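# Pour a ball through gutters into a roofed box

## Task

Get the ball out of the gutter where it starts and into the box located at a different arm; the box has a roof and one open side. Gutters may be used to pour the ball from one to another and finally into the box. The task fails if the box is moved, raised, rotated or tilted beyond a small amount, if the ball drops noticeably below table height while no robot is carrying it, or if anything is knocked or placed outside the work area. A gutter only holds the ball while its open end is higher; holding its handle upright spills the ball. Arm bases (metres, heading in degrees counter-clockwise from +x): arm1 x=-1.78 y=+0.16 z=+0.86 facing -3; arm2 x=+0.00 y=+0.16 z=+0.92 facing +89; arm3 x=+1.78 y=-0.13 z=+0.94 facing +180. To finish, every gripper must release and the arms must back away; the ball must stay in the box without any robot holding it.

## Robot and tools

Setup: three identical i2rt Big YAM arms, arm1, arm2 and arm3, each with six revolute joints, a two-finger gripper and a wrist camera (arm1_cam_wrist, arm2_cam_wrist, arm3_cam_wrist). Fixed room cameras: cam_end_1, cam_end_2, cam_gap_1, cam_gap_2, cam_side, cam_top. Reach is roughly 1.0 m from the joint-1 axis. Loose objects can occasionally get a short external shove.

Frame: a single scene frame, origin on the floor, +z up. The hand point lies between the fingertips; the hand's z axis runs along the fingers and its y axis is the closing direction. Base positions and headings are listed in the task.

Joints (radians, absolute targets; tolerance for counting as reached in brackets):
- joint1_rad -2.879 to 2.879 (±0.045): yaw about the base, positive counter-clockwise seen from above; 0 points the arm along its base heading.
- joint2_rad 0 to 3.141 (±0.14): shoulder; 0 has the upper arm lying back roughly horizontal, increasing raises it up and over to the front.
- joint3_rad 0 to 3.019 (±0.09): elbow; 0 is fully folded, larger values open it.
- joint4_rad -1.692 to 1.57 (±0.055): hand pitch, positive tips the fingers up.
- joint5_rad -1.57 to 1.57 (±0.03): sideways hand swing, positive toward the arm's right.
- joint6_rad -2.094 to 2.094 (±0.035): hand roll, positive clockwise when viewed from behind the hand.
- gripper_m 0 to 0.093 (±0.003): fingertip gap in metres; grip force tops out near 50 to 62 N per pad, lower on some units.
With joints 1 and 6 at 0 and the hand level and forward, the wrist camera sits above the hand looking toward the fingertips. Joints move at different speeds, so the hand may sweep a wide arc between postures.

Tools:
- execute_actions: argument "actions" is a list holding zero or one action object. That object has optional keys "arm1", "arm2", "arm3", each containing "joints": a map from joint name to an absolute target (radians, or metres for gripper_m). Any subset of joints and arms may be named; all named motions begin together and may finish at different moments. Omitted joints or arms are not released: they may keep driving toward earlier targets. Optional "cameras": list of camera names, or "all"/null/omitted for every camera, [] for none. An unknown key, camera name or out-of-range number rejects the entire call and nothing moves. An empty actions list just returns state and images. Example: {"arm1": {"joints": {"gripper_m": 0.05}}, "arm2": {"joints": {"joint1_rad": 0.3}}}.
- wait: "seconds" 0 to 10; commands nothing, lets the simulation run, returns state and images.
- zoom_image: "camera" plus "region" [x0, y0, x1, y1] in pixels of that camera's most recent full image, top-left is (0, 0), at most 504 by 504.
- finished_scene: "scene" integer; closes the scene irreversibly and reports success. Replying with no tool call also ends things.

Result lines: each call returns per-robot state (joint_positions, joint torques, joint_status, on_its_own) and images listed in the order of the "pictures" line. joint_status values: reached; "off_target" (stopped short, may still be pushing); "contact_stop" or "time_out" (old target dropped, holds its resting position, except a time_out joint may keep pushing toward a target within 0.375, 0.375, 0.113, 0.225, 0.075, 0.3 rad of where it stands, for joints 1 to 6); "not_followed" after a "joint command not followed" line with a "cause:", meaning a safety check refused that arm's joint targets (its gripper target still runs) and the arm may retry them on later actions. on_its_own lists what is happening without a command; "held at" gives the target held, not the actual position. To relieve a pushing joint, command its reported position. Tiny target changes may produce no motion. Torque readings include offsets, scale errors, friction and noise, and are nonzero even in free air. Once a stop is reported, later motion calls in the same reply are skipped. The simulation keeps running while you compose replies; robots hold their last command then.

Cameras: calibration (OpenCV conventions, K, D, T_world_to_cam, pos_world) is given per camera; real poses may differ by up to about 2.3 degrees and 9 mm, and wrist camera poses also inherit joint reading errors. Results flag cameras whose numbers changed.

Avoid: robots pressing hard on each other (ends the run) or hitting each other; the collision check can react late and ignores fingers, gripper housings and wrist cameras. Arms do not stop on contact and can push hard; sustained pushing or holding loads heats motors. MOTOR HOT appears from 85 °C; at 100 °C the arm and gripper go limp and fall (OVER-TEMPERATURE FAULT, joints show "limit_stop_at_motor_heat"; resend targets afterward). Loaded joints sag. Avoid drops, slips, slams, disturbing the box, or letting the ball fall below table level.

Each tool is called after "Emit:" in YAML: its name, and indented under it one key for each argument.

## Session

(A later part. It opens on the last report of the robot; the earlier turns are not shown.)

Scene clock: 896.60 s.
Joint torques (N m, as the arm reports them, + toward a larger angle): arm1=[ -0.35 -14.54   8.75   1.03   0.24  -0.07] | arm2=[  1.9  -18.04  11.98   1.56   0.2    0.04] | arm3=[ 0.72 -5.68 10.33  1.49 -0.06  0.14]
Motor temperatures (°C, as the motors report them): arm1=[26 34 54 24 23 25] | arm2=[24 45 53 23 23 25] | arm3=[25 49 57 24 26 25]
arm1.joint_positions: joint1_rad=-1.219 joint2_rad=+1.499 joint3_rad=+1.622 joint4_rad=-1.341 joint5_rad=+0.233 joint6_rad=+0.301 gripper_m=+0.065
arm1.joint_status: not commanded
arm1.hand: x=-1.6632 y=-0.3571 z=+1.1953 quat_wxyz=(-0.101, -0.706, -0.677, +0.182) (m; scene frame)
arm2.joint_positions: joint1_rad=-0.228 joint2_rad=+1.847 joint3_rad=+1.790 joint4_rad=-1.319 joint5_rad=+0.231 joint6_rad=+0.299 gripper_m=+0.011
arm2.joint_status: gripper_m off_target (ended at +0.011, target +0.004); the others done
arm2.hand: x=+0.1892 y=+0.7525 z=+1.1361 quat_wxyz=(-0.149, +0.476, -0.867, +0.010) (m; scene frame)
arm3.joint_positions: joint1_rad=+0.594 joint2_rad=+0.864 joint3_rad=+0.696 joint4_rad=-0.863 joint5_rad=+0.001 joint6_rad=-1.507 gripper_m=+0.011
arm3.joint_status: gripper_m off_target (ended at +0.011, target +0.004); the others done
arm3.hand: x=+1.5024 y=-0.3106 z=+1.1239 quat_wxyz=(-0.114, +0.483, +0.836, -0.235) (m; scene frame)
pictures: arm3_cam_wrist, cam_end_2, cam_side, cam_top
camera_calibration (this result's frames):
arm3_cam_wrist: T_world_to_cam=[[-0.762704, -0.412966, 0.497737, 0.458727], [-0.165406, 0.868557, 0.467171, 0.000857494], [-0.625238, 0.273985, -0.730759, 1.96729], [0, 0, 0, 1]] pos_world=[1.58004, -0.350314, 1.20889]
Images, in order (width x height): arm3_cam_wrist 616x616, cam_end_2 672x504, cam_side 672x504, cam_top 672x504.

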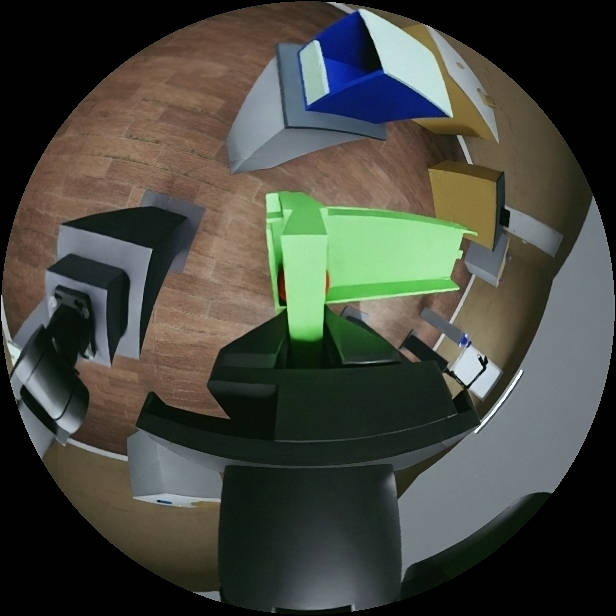

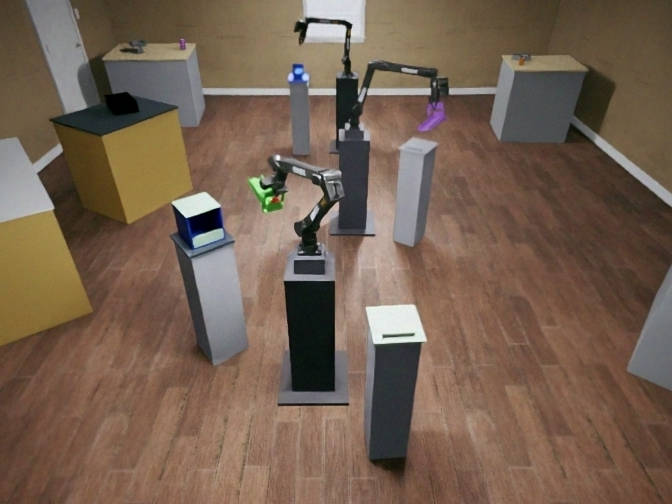

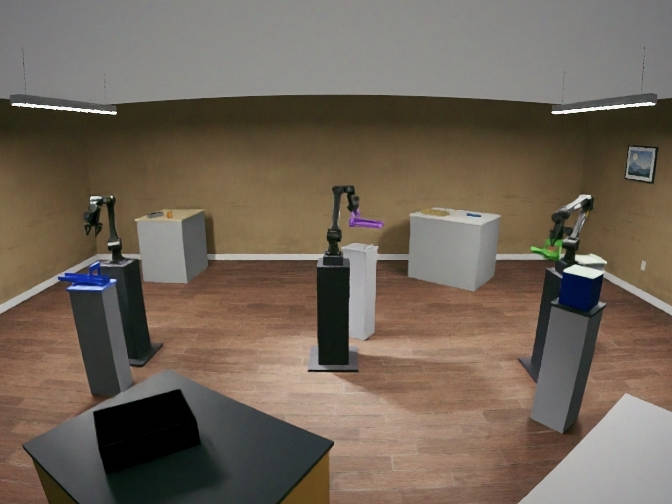

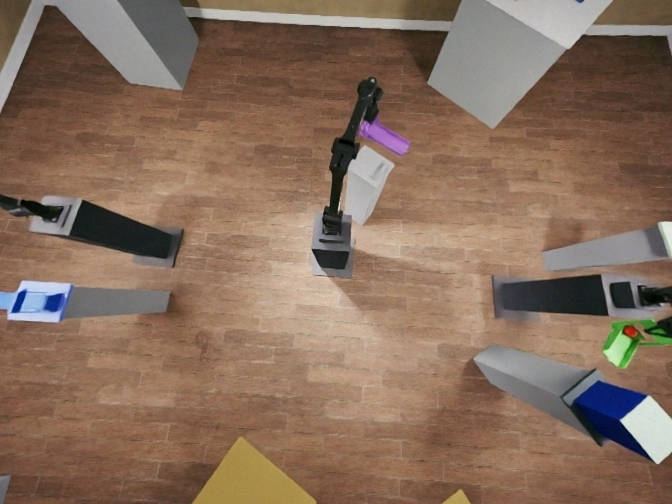

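Emit:
execute_actions:
  actions:
    - {"arm2":{"joints":{"joint2_rad":1.82,"joint3_rad":1.56,"joint4_rad":-1.212,"gripper_m":0.004}},"arm3":{"joints":{"joint1_rad":1.84,"joint5_rad":0.42,"joint6_rad":-0.35,"gripper_m":0.004}}}
  cameras: ["arm3_cam_wrist","arm2_cam_wrist","cam_top","cam_end_2"]

Scene clock: 1018.57 s.
Joint torques (N m, as the arm reports them, + toward a larger angle): arm1=[ -0.39 -14.61   8.77   1.08   0.25  -0.07] | arm2=[  1.92 -18.66  11.74   1.14   0.2    0.05] | arm3=[ 0.75 -5.53 10.29  1.67  0.57  0.19]
Motor temperatures (°C, as the motors report them): arm1=[26 32 54 24 23 25] | arm2=[24 43 49 23 23 25] | arm3=[25 36 54 24 26 25]
arm1.joint_positions: joint1_rad=-1.219 joint2_rad=+1.499 joint3_rad=+1.622 joint4_rad=-1.341 joint5_rad=+0.233 joint6_rad=+0.301 gripper_m=+0.065
arm1.joint_status: not commanded
arm1.hand: x=-1.6632 y=-0.3571 z=+1.1953 quat_wxyz=(-0.101, -0.706, -0.677, +0.182) (m; scene frame)
arm2.joint_positions: joint1_rad=-0.228 joint2_rad=+1.832 joint3_rad=+1.542 joint4_rad=-1.228 joint5_rad=+0.231 joint6_rad=+0.301 gripper_m=+0.011
arm2.joint_status: gripper_m off_target (ended at +0.011, target +0.004); the others done
arm2.hand: x=+0.1759 y=+0.6999 z=+1.0471 quat_wxyz=(-0.101, +0.484, -0.867, +0.061) (m; scene frame)
arm3.joint_positions: joint1_rad=+1.833 joint2_rad=+0.864 joint3_rad=+0.696 joint4_rad=-0.863 joint5_rad=+0.412 joint6_rad=-0.361 gripper_m=+0.011
arm3.joint_status: gripper_m off_target (ended at +0.011, target +0.004); the others done
arm3.hand: x=+1.7925 y=-0.4578 z=+1.1396 quat_wxyz=(+0.033, +0.483, +0.813, -0.322) (m; scene frame)
pictures: arm2_cam_wrist, arm3_cam_wrist, cam_end_2, cam_top
camera_calibration (this result's frames):
arm2_cam_wrist: T_world_to_cam=[[0.829999, -0.523705, 0.191922, 0.0199762], [-0.546617, -0.695293, 0.466666, 0.101385], [-0.110954, -0.49224, -0.863359, 1.39297], [0, 0, 0, 1]] pos_world=[0.193394, 0.766631, 1.15149]
arm3_cam_wrist: T_world_to_cam=[[-0.815711, -0.317678, 0.483422, 0.76628], [-0.275691, 0.948188, 0.157903, 0.755889], [-0.508538, -0.00447169, -0.861028, 2.01226], [0, 0, 0, 1]] pos_world=[1.85676, -0.464297, 1.24281]
Images, in order (width x height): arm2_cam_wrist 616x616, arm3_cam_wrist 616x616, cam_end_2 672x504, cam_top 672x504.

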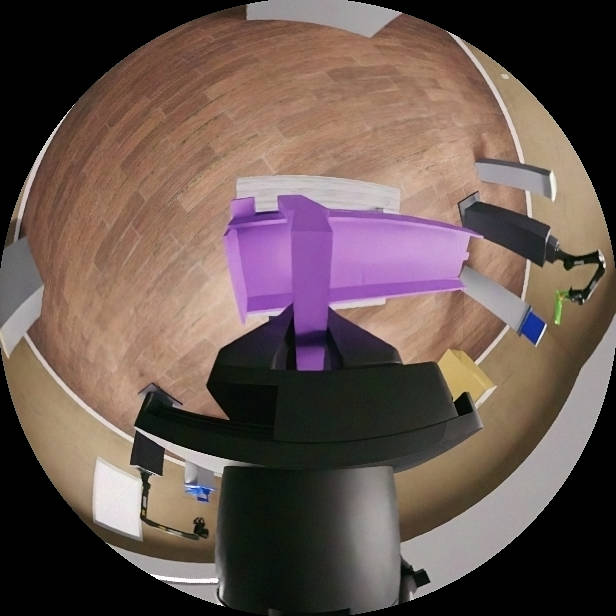

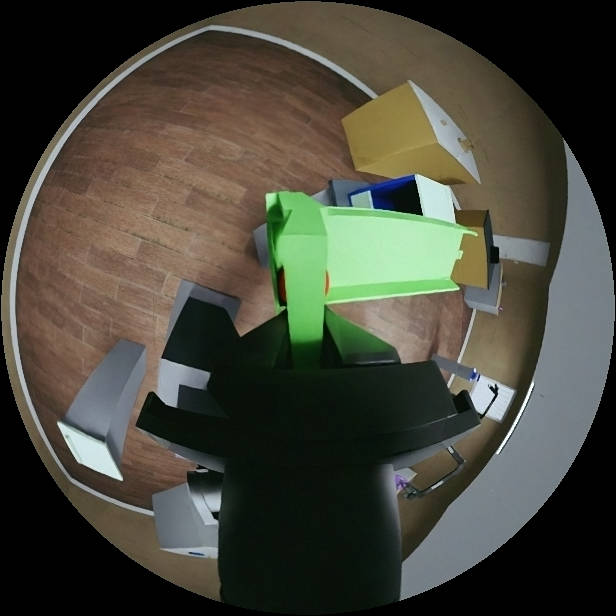

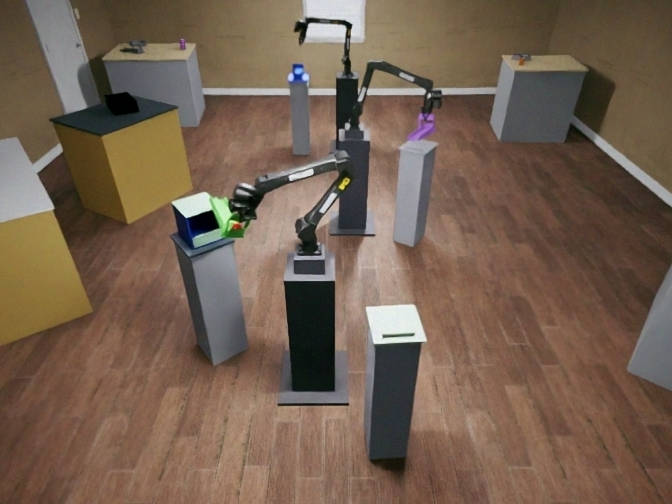

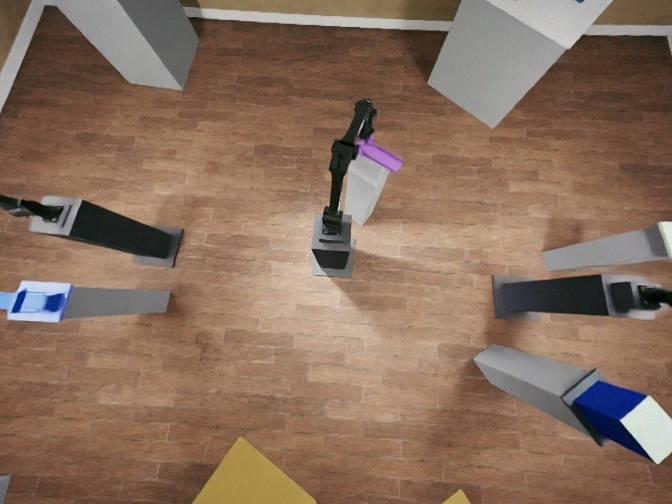

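Emit:
zoom_image:
  camera: "arm3_cam_wrist"
  region: [320, 140, 500, 260]

Emit:
zoom_image:
  camera: "cam_end_2"
  region: [150, 150, 310, 270]

Region (320, 140, 500, 260) of arm3_cam_wrist's 616x616 image, scaled by 2.800, with more detail than that image has.

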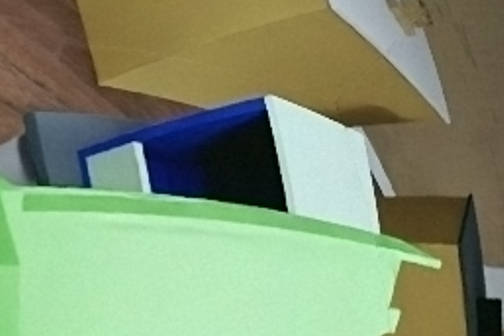

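Region (150, 150, 310, 270) of cam_end_2's 672x504 image, scaled by 3.150, with more detail than that image has; it fills the top 378 rows of this view, and the rest is white.

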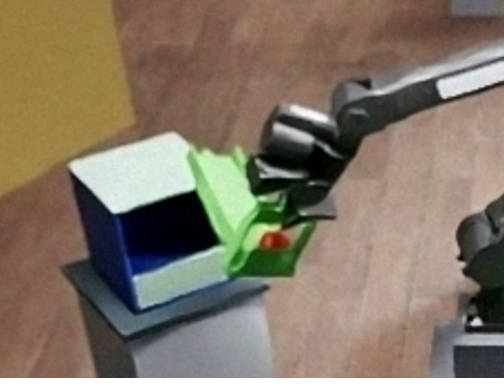

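Emit:
execute_actions:
  actions:
    - {"arm2":{"joints":{"joint2_rad":1.945,"joint3_rad":1.529,"joint4_rad":-1.212,"gripper_m":0.004}},"arm3":{"joints":{"joint1_rad":1.9,"joint2_rad":1.275,"joint3_rad":0.85,"joint4_rad":-1.015,"joint5_rad":0.225,"joint6_rad":-0.32,"gripper_m":0.004}}}
  cameras: ["arm3_cam_wrist","arm2_cam_wrist","cam_end_2","cam_side"]

Scene clock: 1103.00 s.
Joint torques (N m, as the arm reports them, + toward a larger angle): arm1=[ -0.36 -14.66   8.75   1.06   0.25  -0.08] | arm2=[  1.95 -19.12  10.51   0.72   0.19   0.05] | arm3=[  1.22 -10.88  10.2   -0.04   0.25   0.22]
Motor temperatures (°C, as the motors report them): arm1=[26 32 54 24 23 25] | arm2=[24 43 49 23 23 25] | arm3=[25 34 55 24 26 25]
arm1.joint_positions: joint1_rad=-1.219 joint2_rad=+1.499 joint3_rad=+1.622 joint4_rad=-1.341 joint5_rad=+0.233 joint6_rad=+0.301 gripper_m=+0.065
arm1.joint_status: not commanded
arm1.hand: x=-1.6632 y=-0.3571 z=+1.1953 quat_wxyz=(-0.101, -0.706, -0.677, +0.182) (m; scene frame)
arm2.joint_positions: joint1_rad=-0.228 joint2_rad=+1.958 joint3_rad=+1.515 joint4_rad=-1.224 joint5_rad=+0.232 joint6_rad=+0.301 gripper_m=+0.011
arm2.joint_status: gripper_m off_target (ended at +0.011, target +0.004); the others done
arm2.hand: x=+0.1724 y=+0.6855 z=+0.9702 quat_wxyz=(-0.050, +0.491, -0.862, +0.115) (m; scene frame)
arm3.joint_positions: joint1_rad=+1.893 joint2_rad=+1.294 joint3_rad=+0.803 joint4_rad=-1.008 joint5_rad=+0.224 joint6_rad=-0.332 gripper_m=+0.011
arm3.joint_status: gripper_m off_target (ended at +0.011, target +0.004); the others done
arm3.hand: x=+1.8474 y=-0.4606 z=+1.0328 quat_wxyz=(-0.049, +0.446, +0.888, -0.100) (m; scene frame)
pictures: arm2_cam_wrist, arm3_cam_wrist, cam_end_2, cam_side
camera_calibration (this result's frames):
arm2_cam_wrist: T_world_to_cam=[[0.837537, -0.492942, 0.235671, -0.0346467], [-0.527983, -0.61919, 0.581238, -0.0412004], [-0.140591, -0.611238, -0.778859, 1.32386], [0, 0, 0, 1]] pos_world=[0.193388, 0.766605, 1.06322]
arm3_cam_wrist: T_world_to_cam=[[-0.791313, -0.571599, 0.21702, 0.974884], [-0.377251, 0.735789, 0.562403, 0.462575], [-0.48115, 0.363165, -0.797875, 2.00173], [0, 0, 0, 1]] pos_world=[1.90908, -0.510075, 1.12541]
Images, in order (width x height): arm2_cam_wrist 616x616, arm3_cam_wrist 616x616, cam_end_2 672x504, cam_side 672x504.

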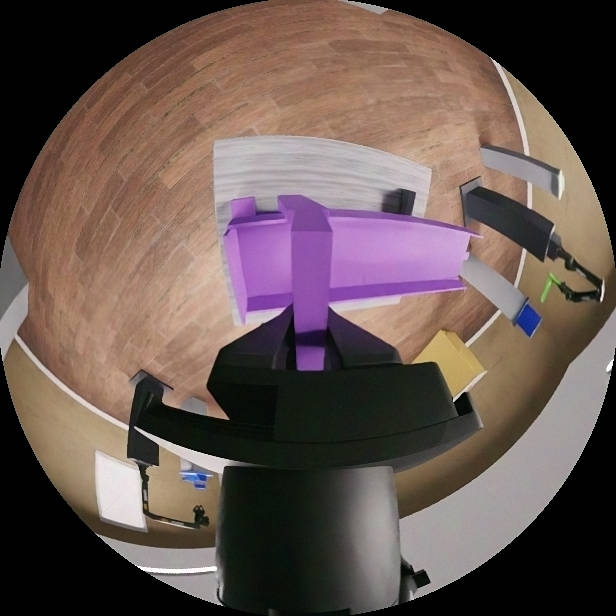

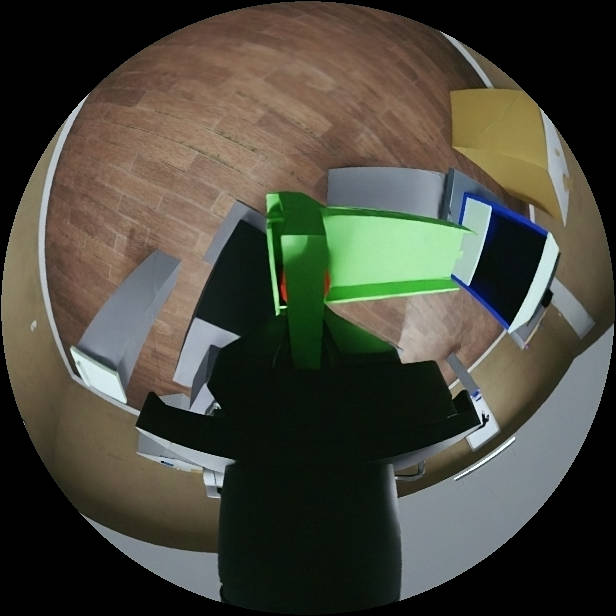

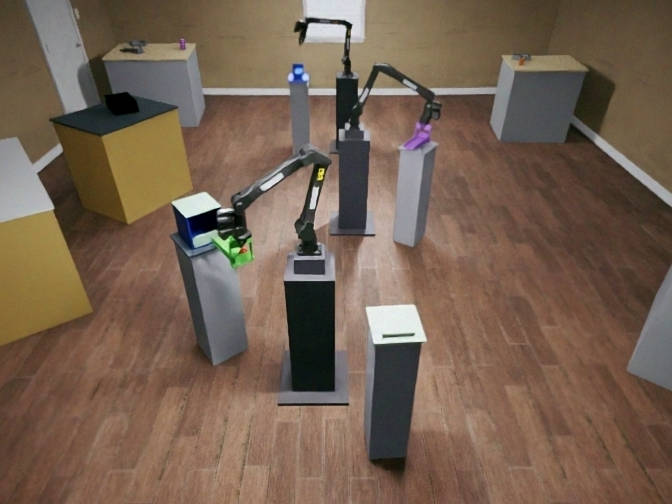

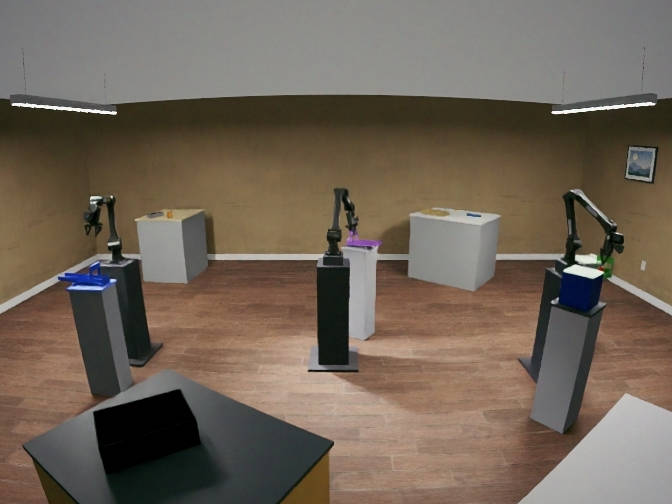

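Emit:
zoom_image:
  camera: "arm3_cam_wrist"
  region: [380, 150, 600, 370]

Emit:
zoom_image:
  camera: "cam_end_2"
  region: [150, 170, 290, 280]

Region (380, 150, 600, 370) of arm3_cam_wrist's 616x616 image, scaled by 2.291, with more detail than that image has.

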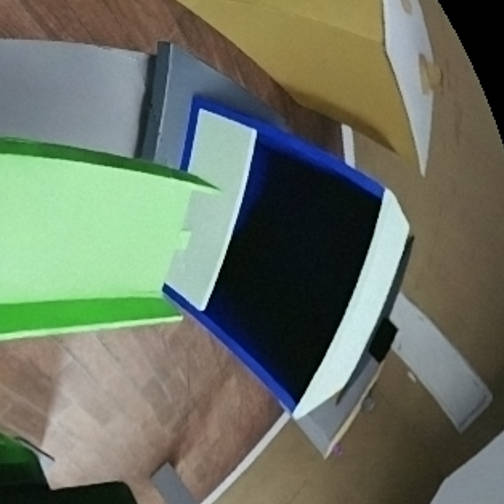

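Region (150, 170, 290, 280) of cam_end_2's 672x504 image, scaled by 3.600, with more detail than that image has; it fills the top 396 rows of this view, and the rest is white.

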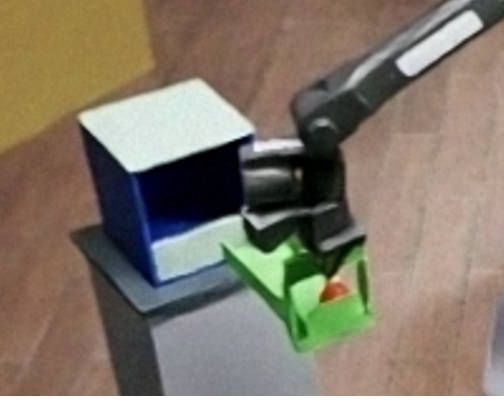

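Emit:
execute_actions:
  actions:
    - {"arm2":{"joints":{"gripper_m":0.065}},"arm3":{"joints":{"joint1_rad":1.83,"joint2_rad":1.34,"joint3_rad":1.035,"joint4_rad":-1.14,"joint5_rad":0.205,"gripper_m":0.004}}}
  cameras: ["arm3_cam_wrist","arm2_cam_wrist","cam_end_2"]

Scene clock: 1180.67 s.
Joint torques (N m, as the arm reports them, + toward a larger angle): arm1=[ -0.42 -14.6    8.76   1.02   0.25  -0.07] | arm2=[  1.89 -19.44  10.53   0.71   0.16   0.05] | arm3=[ -0.54 -10.6   10.95   0.08   0.33   0.17]
Motor temperatures (°C, as the motors report them): arm1=[26 31 53 24 23 25] | arm2=[24 44 47 23 23 25] | arm3=[25 34 56 24 26 25]
arm1.joint_positions: joint1_rad=-1.219 joint2_rad=+1.499 joint3_rad=+1.622 joint4_rad=-1.341 joint5_rad=+0.233 joint6_rad=+0.301 gripper_m=+0.065
arm1.joint_status: not commanded
arm1.hand: x=-1.6632 y=-0.3571 z=+1.1953 quat_wxyz=(-0.101, -0.706, -0.677, +0.182) (m; scene frame)
arm2.joint_positions: joint1_rad=-0.228 joint2_rad=+1.957 joint3_rad=+1.515 joint4_rad=-1.224 joint5_rad=+0.233 joint6_rad=+0.301 gripper_m=+0.065
arm2.joint_status: all done
arm2.hand: x=+0.1726 y=+0.6855 z=+0.9705 quat_wxyz=(-0.051, +0.491, -0.862, +0.115) (m; scene frame)
arm3.joint_positions: joint1_rad=+1.834 joint2_rad=+1.348 joint3_rad=+0.992 joint4_rad=-1.133 joint5_rad=+0.201 joint6_rad=-0.331 gripper_m=+0.011
arm3.joint_status: gripper_m off_target (ended at +0.011, target +0.004); the others done
arm3.hand: x=+1.8420 y=-0.5060 z=+1.0803 quat_wxyz=(-0.041, +0.473, +0.875, -0.094) (m; scene frame)
pictures: arm2_cam_wrist, arm3_cam_wrist, cam_end_2
camera_calibration (this result's frames):
arm2_cam_wrist: T_world_to_cam=[[0.837309, -0.49287, 0.236628, -0.0358122], [-0.52861, -0.619304, 0.580547, -0.0403928], [-0.13959, -0.611181, -0.779084, 1.32408], [0, 0, 0, 1]] pos_world=[0.193462, 0.766586, 1.06349]
arm3_cam_wrist: T_world_to_cam=[[-0.828017, -0.524174, 0.199073, 1.04535], [-0.347364, 0.758252, 0.551718, 0.435132], [-0.440144, 0.38768, -0.809924, 2.0034], [0, 0, 0, 1]] pos_world=[1.8985, -0.558672, 1.17443]
Images, in order (width x height): arm2_cam_wrist 616x616, arm3_cam_wrist 616x616, cam_end_2 672x504.

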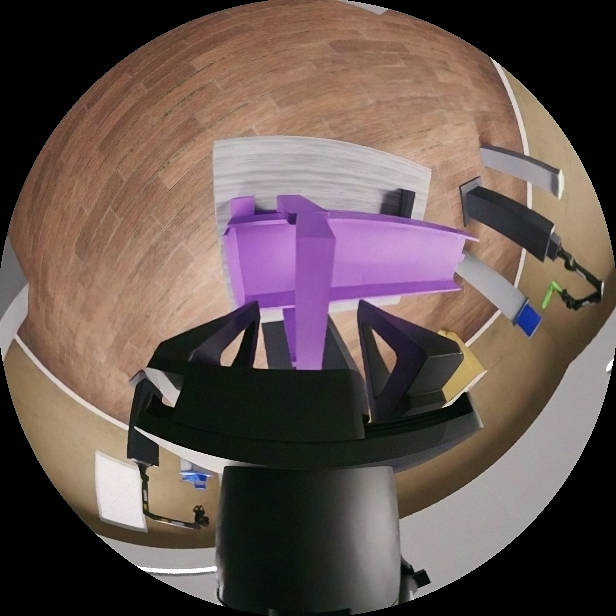

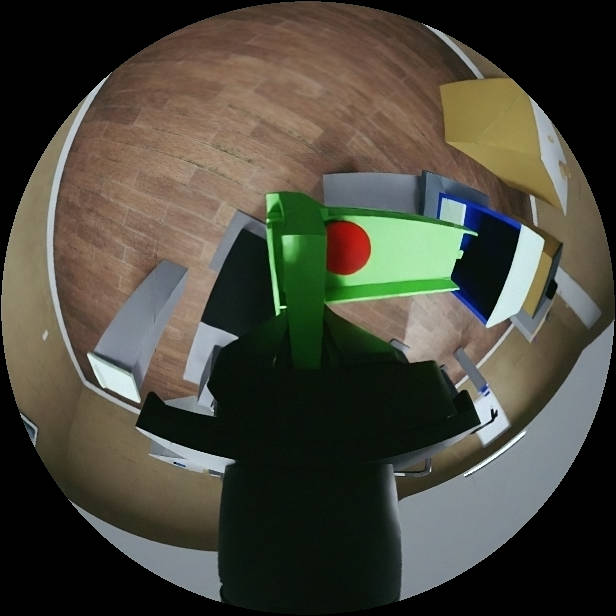

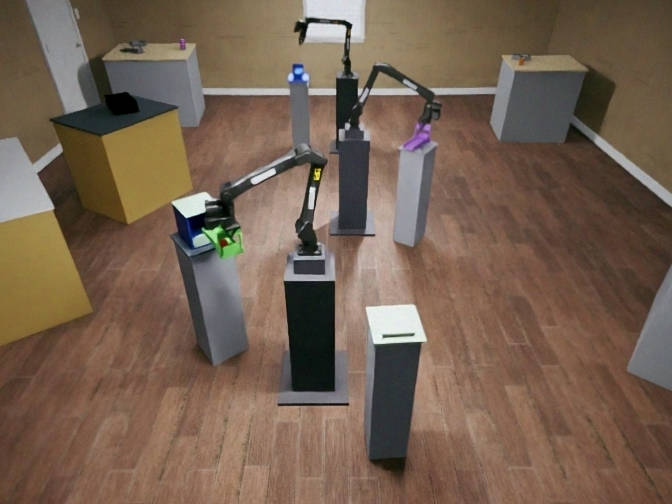

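Emit:
zoom_image:
  camera: "arm3_cam_wrist"
  region: [400, 170, 580, 350]

Emit:
execute_actions:
  actions: []
  cameras: ["arm3_cam_wrist"]

Region (400, 170, 580, 350) of arm3_cam_wrist's 616x616 image, scaled by 2.800, with more detail than that image has.

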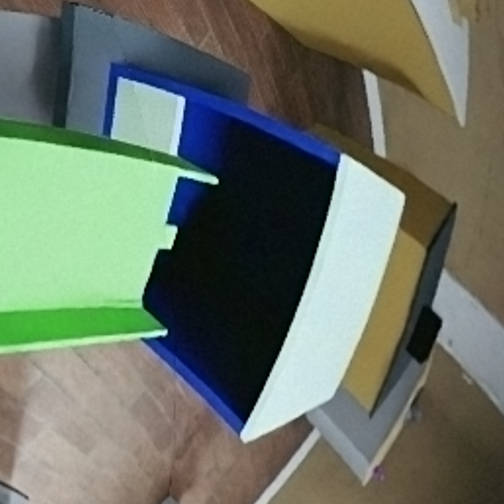

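Scene clock: 1195.73 s.
Joint torques (N m, as the arm reports them, + toward a larger angle): arm1=[ -0.27 -14.63   8.75   1.02   0.25  -0.07] | arm2=[  1.92 -19.38  10.49   0.69   0.16   0.05] | arm3=[ -0.4  -11.61  10.47   0.07   0.3    0.17]
Motor temperatures (°C, as the motors report them): arm1=[26 31 53 24 23 25] | arm2=[24 44 47 23 23 25] | arm3=[25 34 56 24 26 25]
arm1.joint_positions: joint1_rad=-1.219 joint2_rad=+1.499 joint3_rad=+1.622 joint4_rad=-1.341 joint5_rad=+0.233 joint6_rad=+0.301 gripper_m=+0.065
arm1.joint_status: not commanded
arm1.hand: x=-1.6632 y=-0.3571 z=+1.1953 quat_wxyz=(-0.101, -0.706, -0.677, +0.182) (m; scene frame)
arm2.joint_positions: joint1_rad=-0.228 joint2_rad=+1.957 joint3_rad=+1.515 joint4_rad=-1.224 joint5_rad=+0.233 joint6_rad=+0.301 gripper_m=+0.065
arm2.joint_status: all done
arm2.hand: x=+0.1726 y=+0.6855 z=+0.9705 quat_wxyz=(-0.051, +0.491, -0.862, +0.115) (m; scene frame)
arm3.joint_positions: joint1_rad=+1.834 joint2_rad=+1.348 joint3_rad=+0.992 joint4_rad=-1.133 joint5_rad=+0.201 joint6_rad=-0.330 gripper_m=+0.011
arm3.joint_status: gripper_m off_target (ended at +0.011, target +0.004); the others done
arm3.hand: x=+1.8420 y=-0.5059 z=+1.0803 quat_wxyz=(-0.041, +0.473, +0.875, -0.094) (m; scene frame)
pictures: arm3_cam_wrist
camera_calibration (this result's frames):
arm3_cam_wrist: T_world_to_cam=[[-0.8282, -0.52393, 0.198953, 1.04597], [-0.347058, 0.75821, 0.551968, 0.434205], [-0.44004, 0.388092, -0.809783, 2.00321], [0, 0, 0, 1]] pos_world=[1.89846, -0.558632, 1.1744]
Images, in order (width x height): arm3_cam_wrist 616x616.

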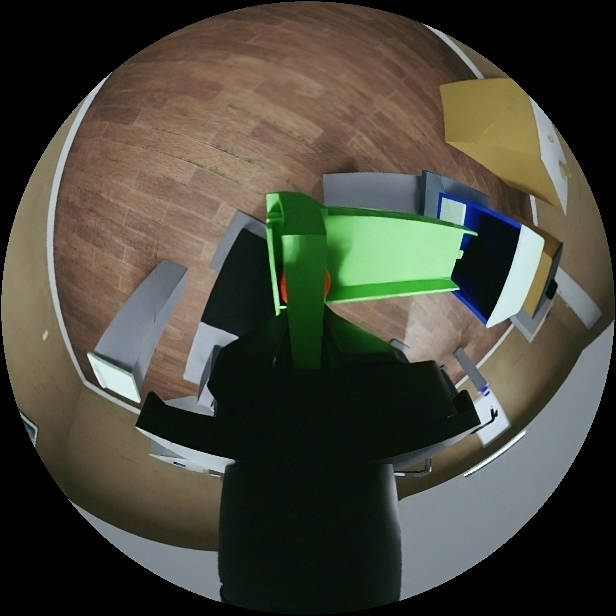

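Emit:
execute_actions:
  actions:
    - {"arm2":{"joints":{"joint2_rad":1.55,"gripper_m":0.065}},"arm3":{"joints":{"joint1_rad":1.675,"joint2_rad":1.443,"joint3_rad":1.148,"joint5_rad":0.18,"joint6_rad":-0.46,"gripper_m":0.004}}}
  cameras: ["arm3_cam_wrist","cam_end_2"]

Scene clock: 1240.17 s.
Joint torques (N m, as the arm reports them, + toward a larger angle): arm1=[ -0.45 -14.74   8.77   1.04   0.25  -0.07] | arm2=[  1.91 -13.23  12.44   1.44   0.12   0.04] | arm3=[  1.67 -12.73  11.43   0.35   0.26  -0.06]
Motor temperatures (°C, as the motors report them): arm1=[26 31 53 24 23 25] | arm2=[24 44 47 23 23 25] | arm3=[25 33 57 24 26 25]
arm1.joint_positions: joint1_rad=-1.219 joint2_rad=+1.499 joint3_rad=+1.622 joint4_rad=-1.341 joint5_rad=+0.233 joint6_rad=+0.301 gripper_m=+0.065
arm1.joint_status: not commanded
arm1.hand: x=-1.6632 y=-0.3571 z=+1.1953 quat_wxyz=(-0.101, -0.706, -0.677, +0.182) (m; scene frame)
arm2.joint_positions: joint1_rad=-0.228 joint2_rad=+1.542 joint3_rad=+1.515 joint4_rad=-1.224 joint5_rad=+0.234 joint6_rad=+0.301 gripper_m=+0.065
arm2.joint_status: all done
arm2.hand: x=+0.1698 y=+0.6732 z=+1.1904 quat_wxyz=(-0.192, +0.464, -0.864, -0.035) (m; scene frame)
arm3.joint_positions: joint1_rad=+1.669 joint2_rad=+1.453 joint3_rad=+1.094 joint4_rad=-1.139 joint5_rad=+0.177 joint6_rad=-0.449 gripper_m=+0.011
arm3.joint_status: gripper_m off_target (ended at +0.011, target +0.004); the others done
arm3.hand: x=+1.7861 y=-0.5487 z=+1.0775 quat_wxyz=(-0.047, +0.494, +0.865, -0.077) (m; scene frame)
pictures: arm3_cam_wrist, cam_end_2
camera_calibration (this result's frames):
arm3_cam_wrist: T_world_to_cam=[[-0.85422, -0.489806, 0.174349, 1.06959], [-0.316083, 0.75551, 0.573844, 0.368462], [-0.412795, 0.43508, -0.800191, 1.95977], [0, 0, 0, 1]] pos_world=[1.83911, -0.607142, 1.17027]
Images, in order (width x height): arm3_cam_wrist 616x616, cam_end_2 672x504.

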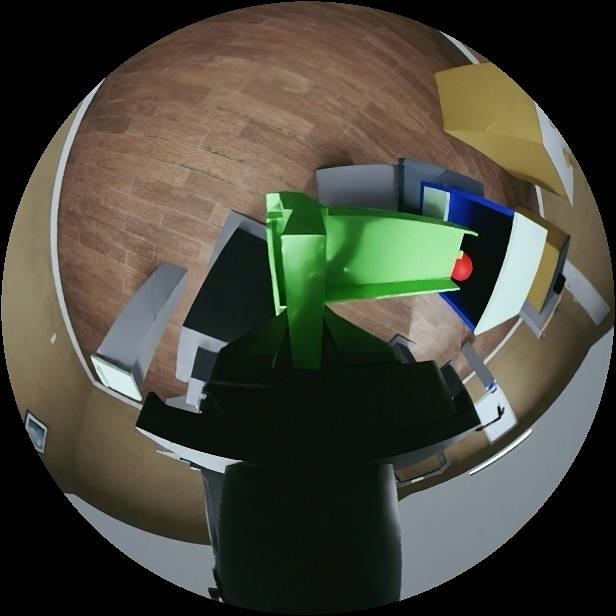

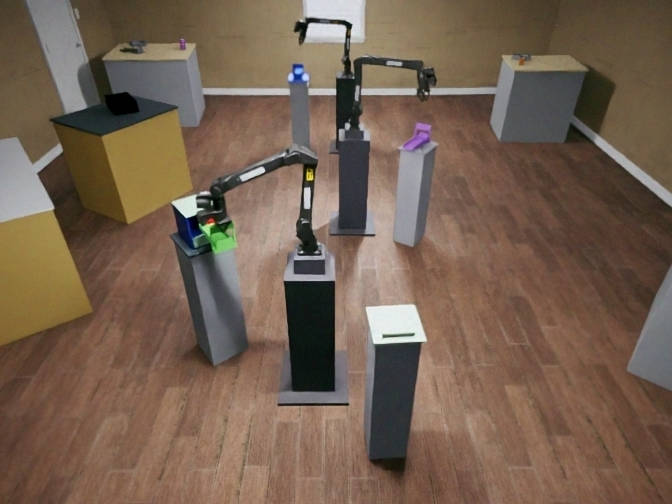

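Emit:
execute_actions:
  actions:
    - {"arm3":{"joints":{"joint1_rad":1.86,"joint2_rad":1.33,"joint3_rad":0.96,"joint5_rad":0.2,"joint6_rad":-0.32,"gripper_m":0.004}}}
  cameras: ["arm3_cam_wrist","cam_end_2"]

Scene clock: 1245.83 s.
Joint torques (N m, as the arm reports them, + toward a larger angle): arm1=[ -0.28 -14.73   8.76   1.04   0.24  -0.07] | arm2=[  1.97 -13.29  12.4    1.44   0.11   0.04] | arm3=[ -0.78 -11.24   8.44   0.24   0.34   0.21]
Motor temperatures (°C, as the motors report them): arm1=[26 31 53 24 23 25] | arm2=[24 43 47 23 23 25] | arm3=[25 33 57 24 26 25]
arm1.joint_positions: joint1_rad=-1.219 joint2_rad=+1.499 joint3_rad=+1.622 joint4_rad=-1.341 joint5_rad=+0.233 joint6_rad=+0.301 gripper_m=+0.065
arm1.joint_status: not commanded
arm1.hand: x=-1.6632 y=-0.3571 z=+1.1953 quat_wxyz=(-0.101, -0.706, -0.677, +0.182) (m; scene frame)
arm2.joint_positions: joint1_rad=-0.228 joint2_rad=+1.542 joint3_rad=+1.515 joint4_rad=-1.224 joint5_rad=+0.234 joint6_rad=+0.301 gripper_m=+0.065
arm2.joint_status: not commanded
arm2.hand: x=+0.1698 y=+0.6732 z=+1.1904 quat_wxyz=(-0.192, +0.464, -0.864, -0.035) (m; scene frame)
arm3.joint_positions: joint1_rad=+1.867 joint2_rad=+1.335 joint3_rad=+0.949 joint4_rad=-1.138 joint5_rad=+0.195 joint6_rad=-0.332 gripper_m=+0.011
arm3.joint_status: gripper_m off_target (ended at +0.011, target +0.004); the others done
arm3.hand: x=+1.8503 y=-0.4864 z=+1.0687 quat_wxyz=(-0.049, +0.457, +0.885, -0.080) (m; scene frame)
pictures: arm3_cam_wrist, cam_end_2
camera_calibration (this result's frames):
arm3_cam_wrist: T_world_to_cam=[[-0.808419, -0.559503, 0.182798, 1.02876], [-0.370925, 0.72539, 0.579849, 0.427042], [-0.457026, 0.400957, -0.793953, 2.01064], [0, 0, 0, 1]] pos_world=[1.90899, -0.540357, 1.16068]
Images, in order (width x height): arm3_cam_wrist 616x616, cam_end_2 672x504.

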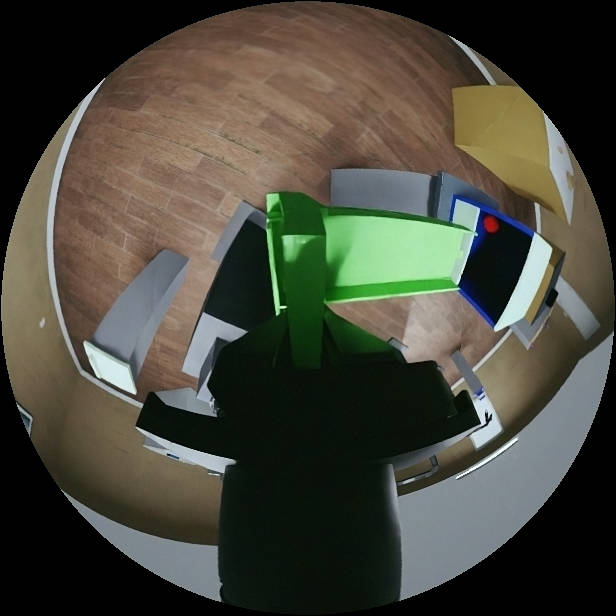

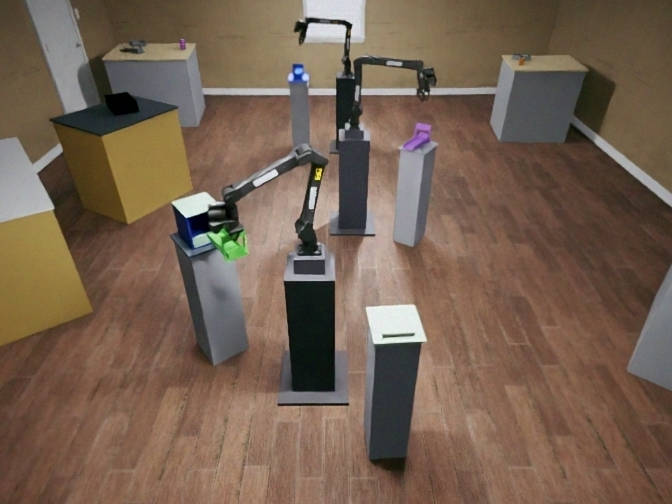

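Emit:
execute_actions:
  actions:
    - {"arm3":{"joints":{"joint1_rad":2.05,"joint2_rad":1.15,"joint3_rad":1.23,"joint4_rad":-0.804,"joint5_rad":0.192,"joint6_rad":-0.69,"gripper_m":0.004}}}
  cameras: ["cam_end_2"]

Emit:
execute_actions:
  actions:
    - {"arm3":{"joints":{"joint1_rad":-2.28,"joint3_rad":1.192,"gripper_m":0.004}},"arm1":{"joints":{"joint2_rad":0.6,"joint3_rad":0.6,"joint4_rad":-0.5}},"arm2":{"joints":{"joint2_rad":0.6,"joint3_rad":0.6,"joint4_rad":-0.5}}}
  cameras: ["cam_end_2","arm3_cam_wrist"]

Scene clock: 1291.27 s.
Joint torques (N m, as the arm reports them, + toward a larger angle): arm1=[ -0.38 -14.65   8.74   1.07   0.24  -0.08] | arm2=[  1.92 -13.29  12.41   1.45   0.12   0.04] | arm3=[-0.11 -9.22 10.49  2.17  0.14 -0.13]
Motor temperatures (°C, as the motors report them): arm1=[26 31 53 24 23 25] | arm2=[24 41 49 23 23 25] | arm3=[25 32 54 24 26 25]
arm1.joint_positions: joint1_rad=-1.219 joint2_rad=+1.499 joint3_rad=+1.622 joint4_rad=-1.341 joint5_rad=+0.233 joint6_rad=+0.301 gripper_m=+0.065
arm1.joint_status: not commanded
arm1.hand: x=-1.6632 y=-0.3571 z=+1.1953 quat_wxyz=(-0.101, -0.706, -0.677, +0.182) (m; scene frame)
arm2.joint_positions: joint1_rad=-0.228 joint2_rad=+1.542 joint3_rad=+1.515 joint4_rad=-1.224 joint5_rad=+0.234 joint6_rad=+0.301 gripper_m=+0.065
arm2.joint_status: not commanded
arm2.hand: x=+0.1698 y=+0.6732 z=+1.1904 quat_wxyz=(-0.192, +0.464, -0.864, -0.035) (m; scene frame)
arm3.joint_positions: joint1_rad=+2.056 joint2_rad=+1.154 joint3_rad=+1.206 joint4_rad=-0.818 joint5_rad=+0.189 joint6_rad=-0.675 gripper_m=+0.011
arm3.joint_status: gripper_m off_target (ended at +0.011, target +0.004); the others done
arm3.hand: x=+1.9709 y=-0.5753 z=+1.2974 quat_wxyz=(+0.186, +0.228, +0.888, -0.354) (m; scene frame)
pictures: cam_end_2
Images, in order (width x height): cam_end_2 672x504.

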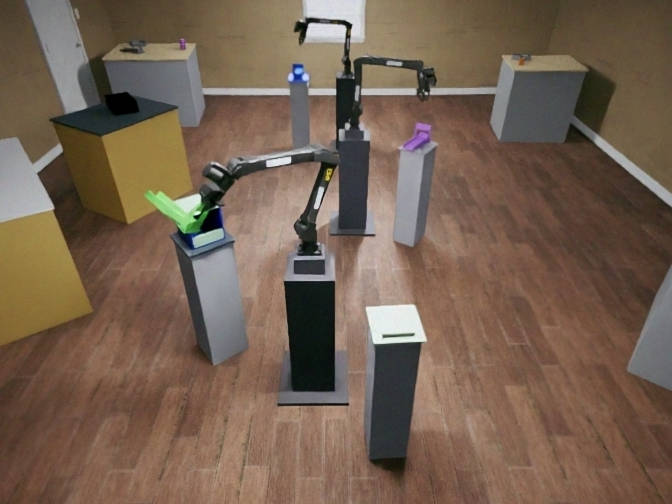

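Scene clock: 1294.47 s.
Joint torques (N m, as the arm reports them, + toward a larger angle): arm1=[-0.24 -1.59  8.56  2.26  0.16 -0.09] | arm2=[ 1.97 -1.56 12.59  2.85  0.04  0.02] | arm3=[ -0.36 -10.41   9.96   1.79   0.12   0.03]
Motor temperatures (°C, as the motors report them): arm1=[26 30 53 24 23 25] | arm2=[24 40 49 23 23 25] | arm3=[25 32 54 24 26 25]
arm1.joint_positions: joint1_rad=-1.219 joint2_rad=+0.609 joint3_rad=+0.604 joint4_rad=-0.524 joint5_rad=+0.233 joint6_rad=+0.301 gripper_m=+0.065
arm1.joint_status: all done
arm1.hand: x=-1.7177 y=-0.1808 z=+1.1411 quat_wxyz=(-0.390, -0.650, -0.568, +0.320) (m; scene frame)
arm2.joint_positions: joint1_rad=-0.228 joint2_rad=+0.610 joint3_rad=+0.594 joint4_rad=-0.524 joint5_rad=+0.234 joint6_rad=+0.301 gripper_m=+0.065
arm2.joint_status: all done
arm2.hand: x=+0.1219 y=+0.4818 z=+1.1921 quat_wxyz=(-0.409, +0.374, -0.782, -0.285) (m; scene frame)
arm3.joint_positions: joint1_rad=-2.279 joint2_rad=+1.162 joint3_rad=+1.178 joint4_rad=-0.818 joint5_rad=+0.192 joint6_rad=-0.678 gripper_m=+0.012
arm3.joint_status: gripper_m off_target (ended at +0.012, target +0.004); the others done
arm3.hand: x=+2.1181 y=+0.2165 z=+1.2816 quat_wxyz=(-0.385, +0.614, -0.687, +0.058) (m; scene frame)
pictures: arm3_cam_wrist, cam_end_2
camera_calibration (this result's frames):
arm3_cam_wrist: T_world_to_cam=[[0.802001, -0.248534, 0.543162, -2.34057], [-0.313421, -0.949188, 0.028461, 0.84044], [0.508489, -0.193064, -0.839146, 0.161758], [0, 0, 0, 1]] pos_world=[2.0583, 0.247255, 1.38313]
Images, in order (width x height): arm3_cam_wrist 616x616, cam_end_2 672x504.

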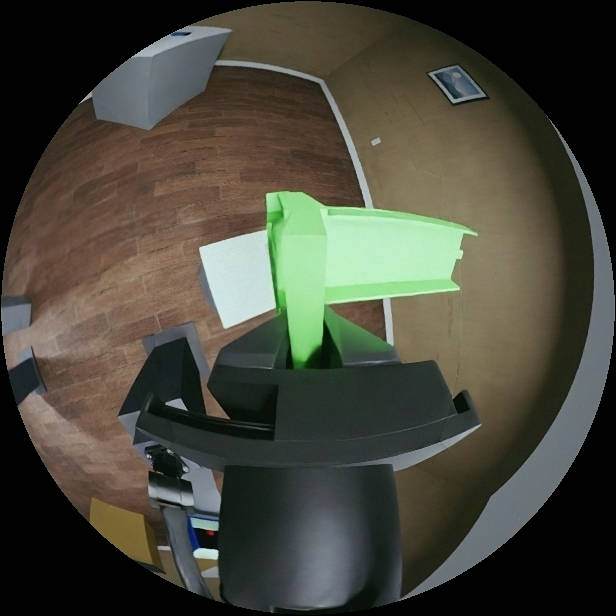

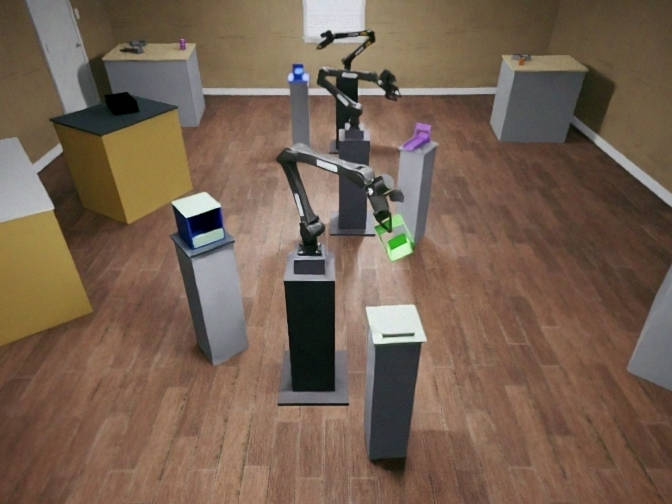

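Emit:
execute_actions:
  actions:
    - {"arm3":{"joints":{"joint2_rad":1.72,"joint3_rad":1.2,"joint4_rad":-0.8,"gripper_m":0.004}}}
  cameras: ["cam_end_2","arm3_cam_wrist"]

Scene clock: 1299.33 s.
Joint torques (N m, as the arm reports them, + toward a larger angle): arm1=[-0.39 -1.58  8.55  2.26  0.15 -0.09] | arm2=[ 1.95 -1.55 12.57  2.84  0.04  0.01] | arm3=[  0.48 -19.31   8.43   1.09   0.16  -0.05]
Motor temperatures (°C, as the motors report them): arm1=[26 30 53 25 23 25] | arm2=[24 39 49 24 23 25] | arm3=[25 32 54 24 26 25]
arm1.joint_positions: joint1_rad=-1.219 joint2_rad=+0.609 joint3_rad=+0.604 joint4_rad=-0.524 joint5_rad=+0.233 joint6_rad=+0.301 gripper_m=+0.065
arm1.joint_status: not commanded
arm1.hand: x=-1.7177 y=-0.1808 z=+1.1411 quat_wxyz=(-0.390, -0.650, -0.568, +0.320) (m; scene frame)
arm2.joint_positions: joint1_rad=-0.228 joint2_rad=+0.610 joint3_rad=+0.594 joint4_rad=-0.524 joint5_rad=+0.234 joint6_rad=+0.301 gripper_m=+0.065
arm2.joint_status: not commanded
arm2.hand: x=+0.1219 y=+0.4818 z=+1.1921 quat_wxyz=(-0.409, +0.374, -0.782, -0.285) (m; scene frame)
arm3.joint_positions: joint1_rad=-2.279 joint2_rad=+1.751 joint3_rad=+1.176 joint4_rad=-0.814 joint5_rad=+0.191 joint6_rad=-0.678 gripper_m=+0.012
arm3.joint_status: gripper_m off_target (ended at +0.012, target +0.004); the others done
arm3.hand: x=+2.1457 y=+0.2447 z=+0.9898 quat_wxyz=(-0.104, +0.681, -0.719, +0.090) (m; scene frame)
pictures: arm3_cam_wrist, cam_end_2
camera_calibration (this result's frames):
arm3_cam_wrist: T_world_to_cam=[[0.961475, -0.068143, 0.266311, -2.30952], [-0.206213, -0.819409, 0.534831, 0.121255], [0.181773, -0.569144, -0.801894, 0.66448], [0, 0, 0, 1]] pos_world=[2.12476, 0.320165, 1.08304]
Images, in order (width x height): arm3_cam_wrist 616x616, cam_end_2 672x504.

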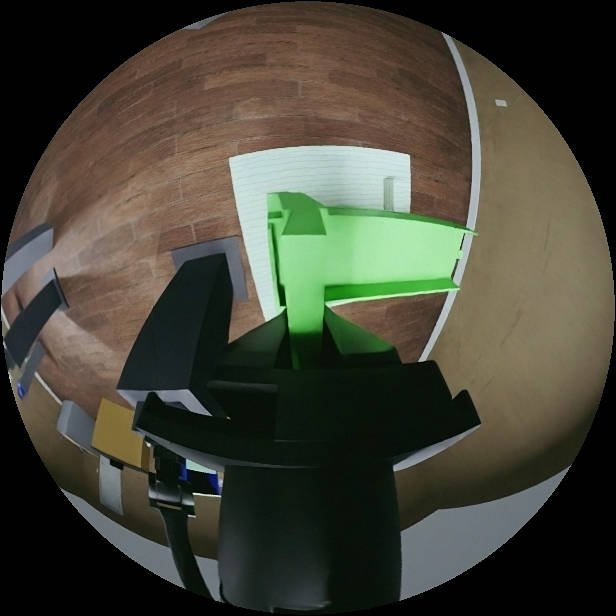

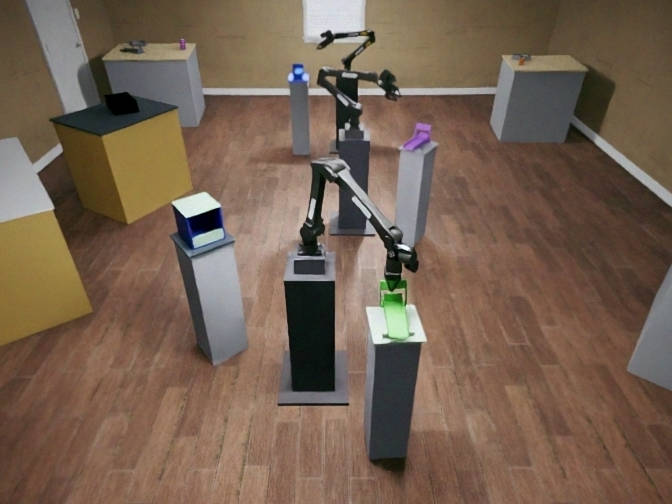

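Emit:
execute_actions:
  actions:
    - {"arm3":{"joints":{"joint2_rad":1.80,"joint3_rad":1.21,"joint4_rad":-0.8,"gripper_m":0.004}}}
  cameras: ["cam_end_2","arm3_cam_wrist"]

Scene clock: 1304.50 s.
Joint torques (N m, as the arm reports them, + toward a larger angle): arm1=[-0.3  -1.55  8.57  2.28  0.16 -0.09] | arm2=[ 1.95 -1.59 12.57  2.84  0.03  0.02] | arm3=[  1.08 -17.97   9.12   1.07   0.12  -0.04]
Motor temperatures (°C, as the motors report them): arm1=[26 29 53 25 23 25] | arm2=[24 39 49 24 23 25] | arm3=[25 33 54 24 26 25]
arm1.joint_positions: joint1_rad=-1.219 joint2_rad=+0.609 joint3_rad=+0.604 joint4_rad=-0.524 joint5_rad=+0.233 joint6_rad=+0.301 gripper_m=+0.065
arm1.joint_status: not commanded
arm1.hand: x=-1.7177 y=-0.1808 z=+1.1411 quat_wxyz=(-0.390, -0.650, -0.568, +0.320) (m; scene frame)
arm2.joint_positions: joint1_rad=-0.228 joint2_rad=+0.610 joint3_rad=+0.594 joint4_rad=-0.524 joint5_rad=+0.234 joint6_rad=+0.301 gripper_m=+0.065
arm2.joint_status: not commanded
arm2.hand: x=+0.1219 y=+0.4818 z=+1.1921 quat_wxyz=(-0.409, +0.374, -0.782, -0.285) (m; scene frame)
arm3.joint_positions: joint1_rad=-2.279 joint2_rad=+1.805 joint3_rad=+1.176 joint4_rad=-0.814 joint5_rad=+0.191 joint6_rad=-0.679 gripper_m=+0.012
arm3.joint_status: gripper_m off_target (ended at +0.012, target +0.004); the others done
arm3.hand: x=+2.1425 y=+0.2407 z=+0.9628 quat_wxyz=(-0.077, +0.685, -0.718, +0.093) (m; scene frame)
pictures: arm3_cam_wrist, cam_end_2
camera_calibration (this result's frames):
arm3_cam_wrist: T_world_to_cam=[[0.970382, -0.0575639, 0.234615, -2.29065], [-0.186287, -0.796636, 0.575037, 0.0448242], [0.153802, -0.601712, -0.783765, 0.691466], [0, 0, 0, 1]] pos_world=[2.12481, 0.319913, 1.05359]
Images, in order (width x height): arm3_cam_wrist 616x616, cam_end_2 672x504.

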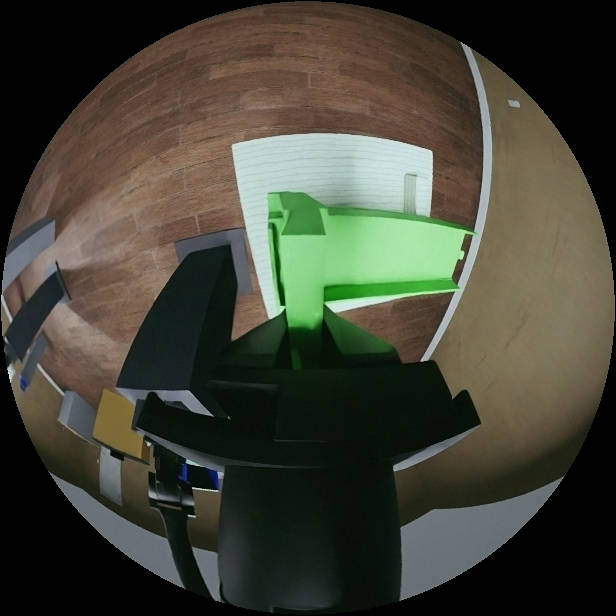

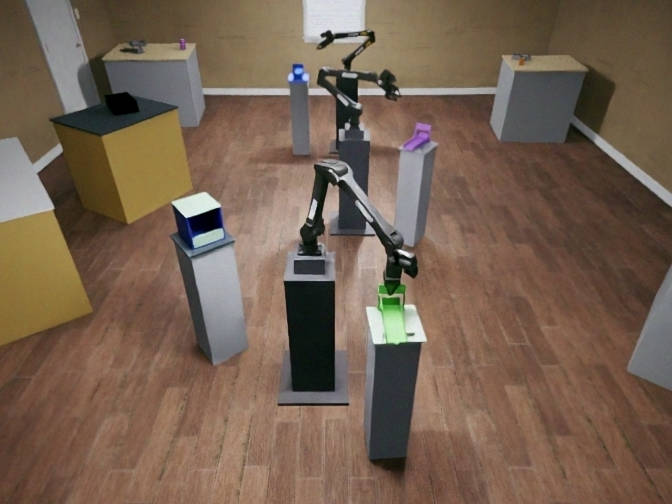

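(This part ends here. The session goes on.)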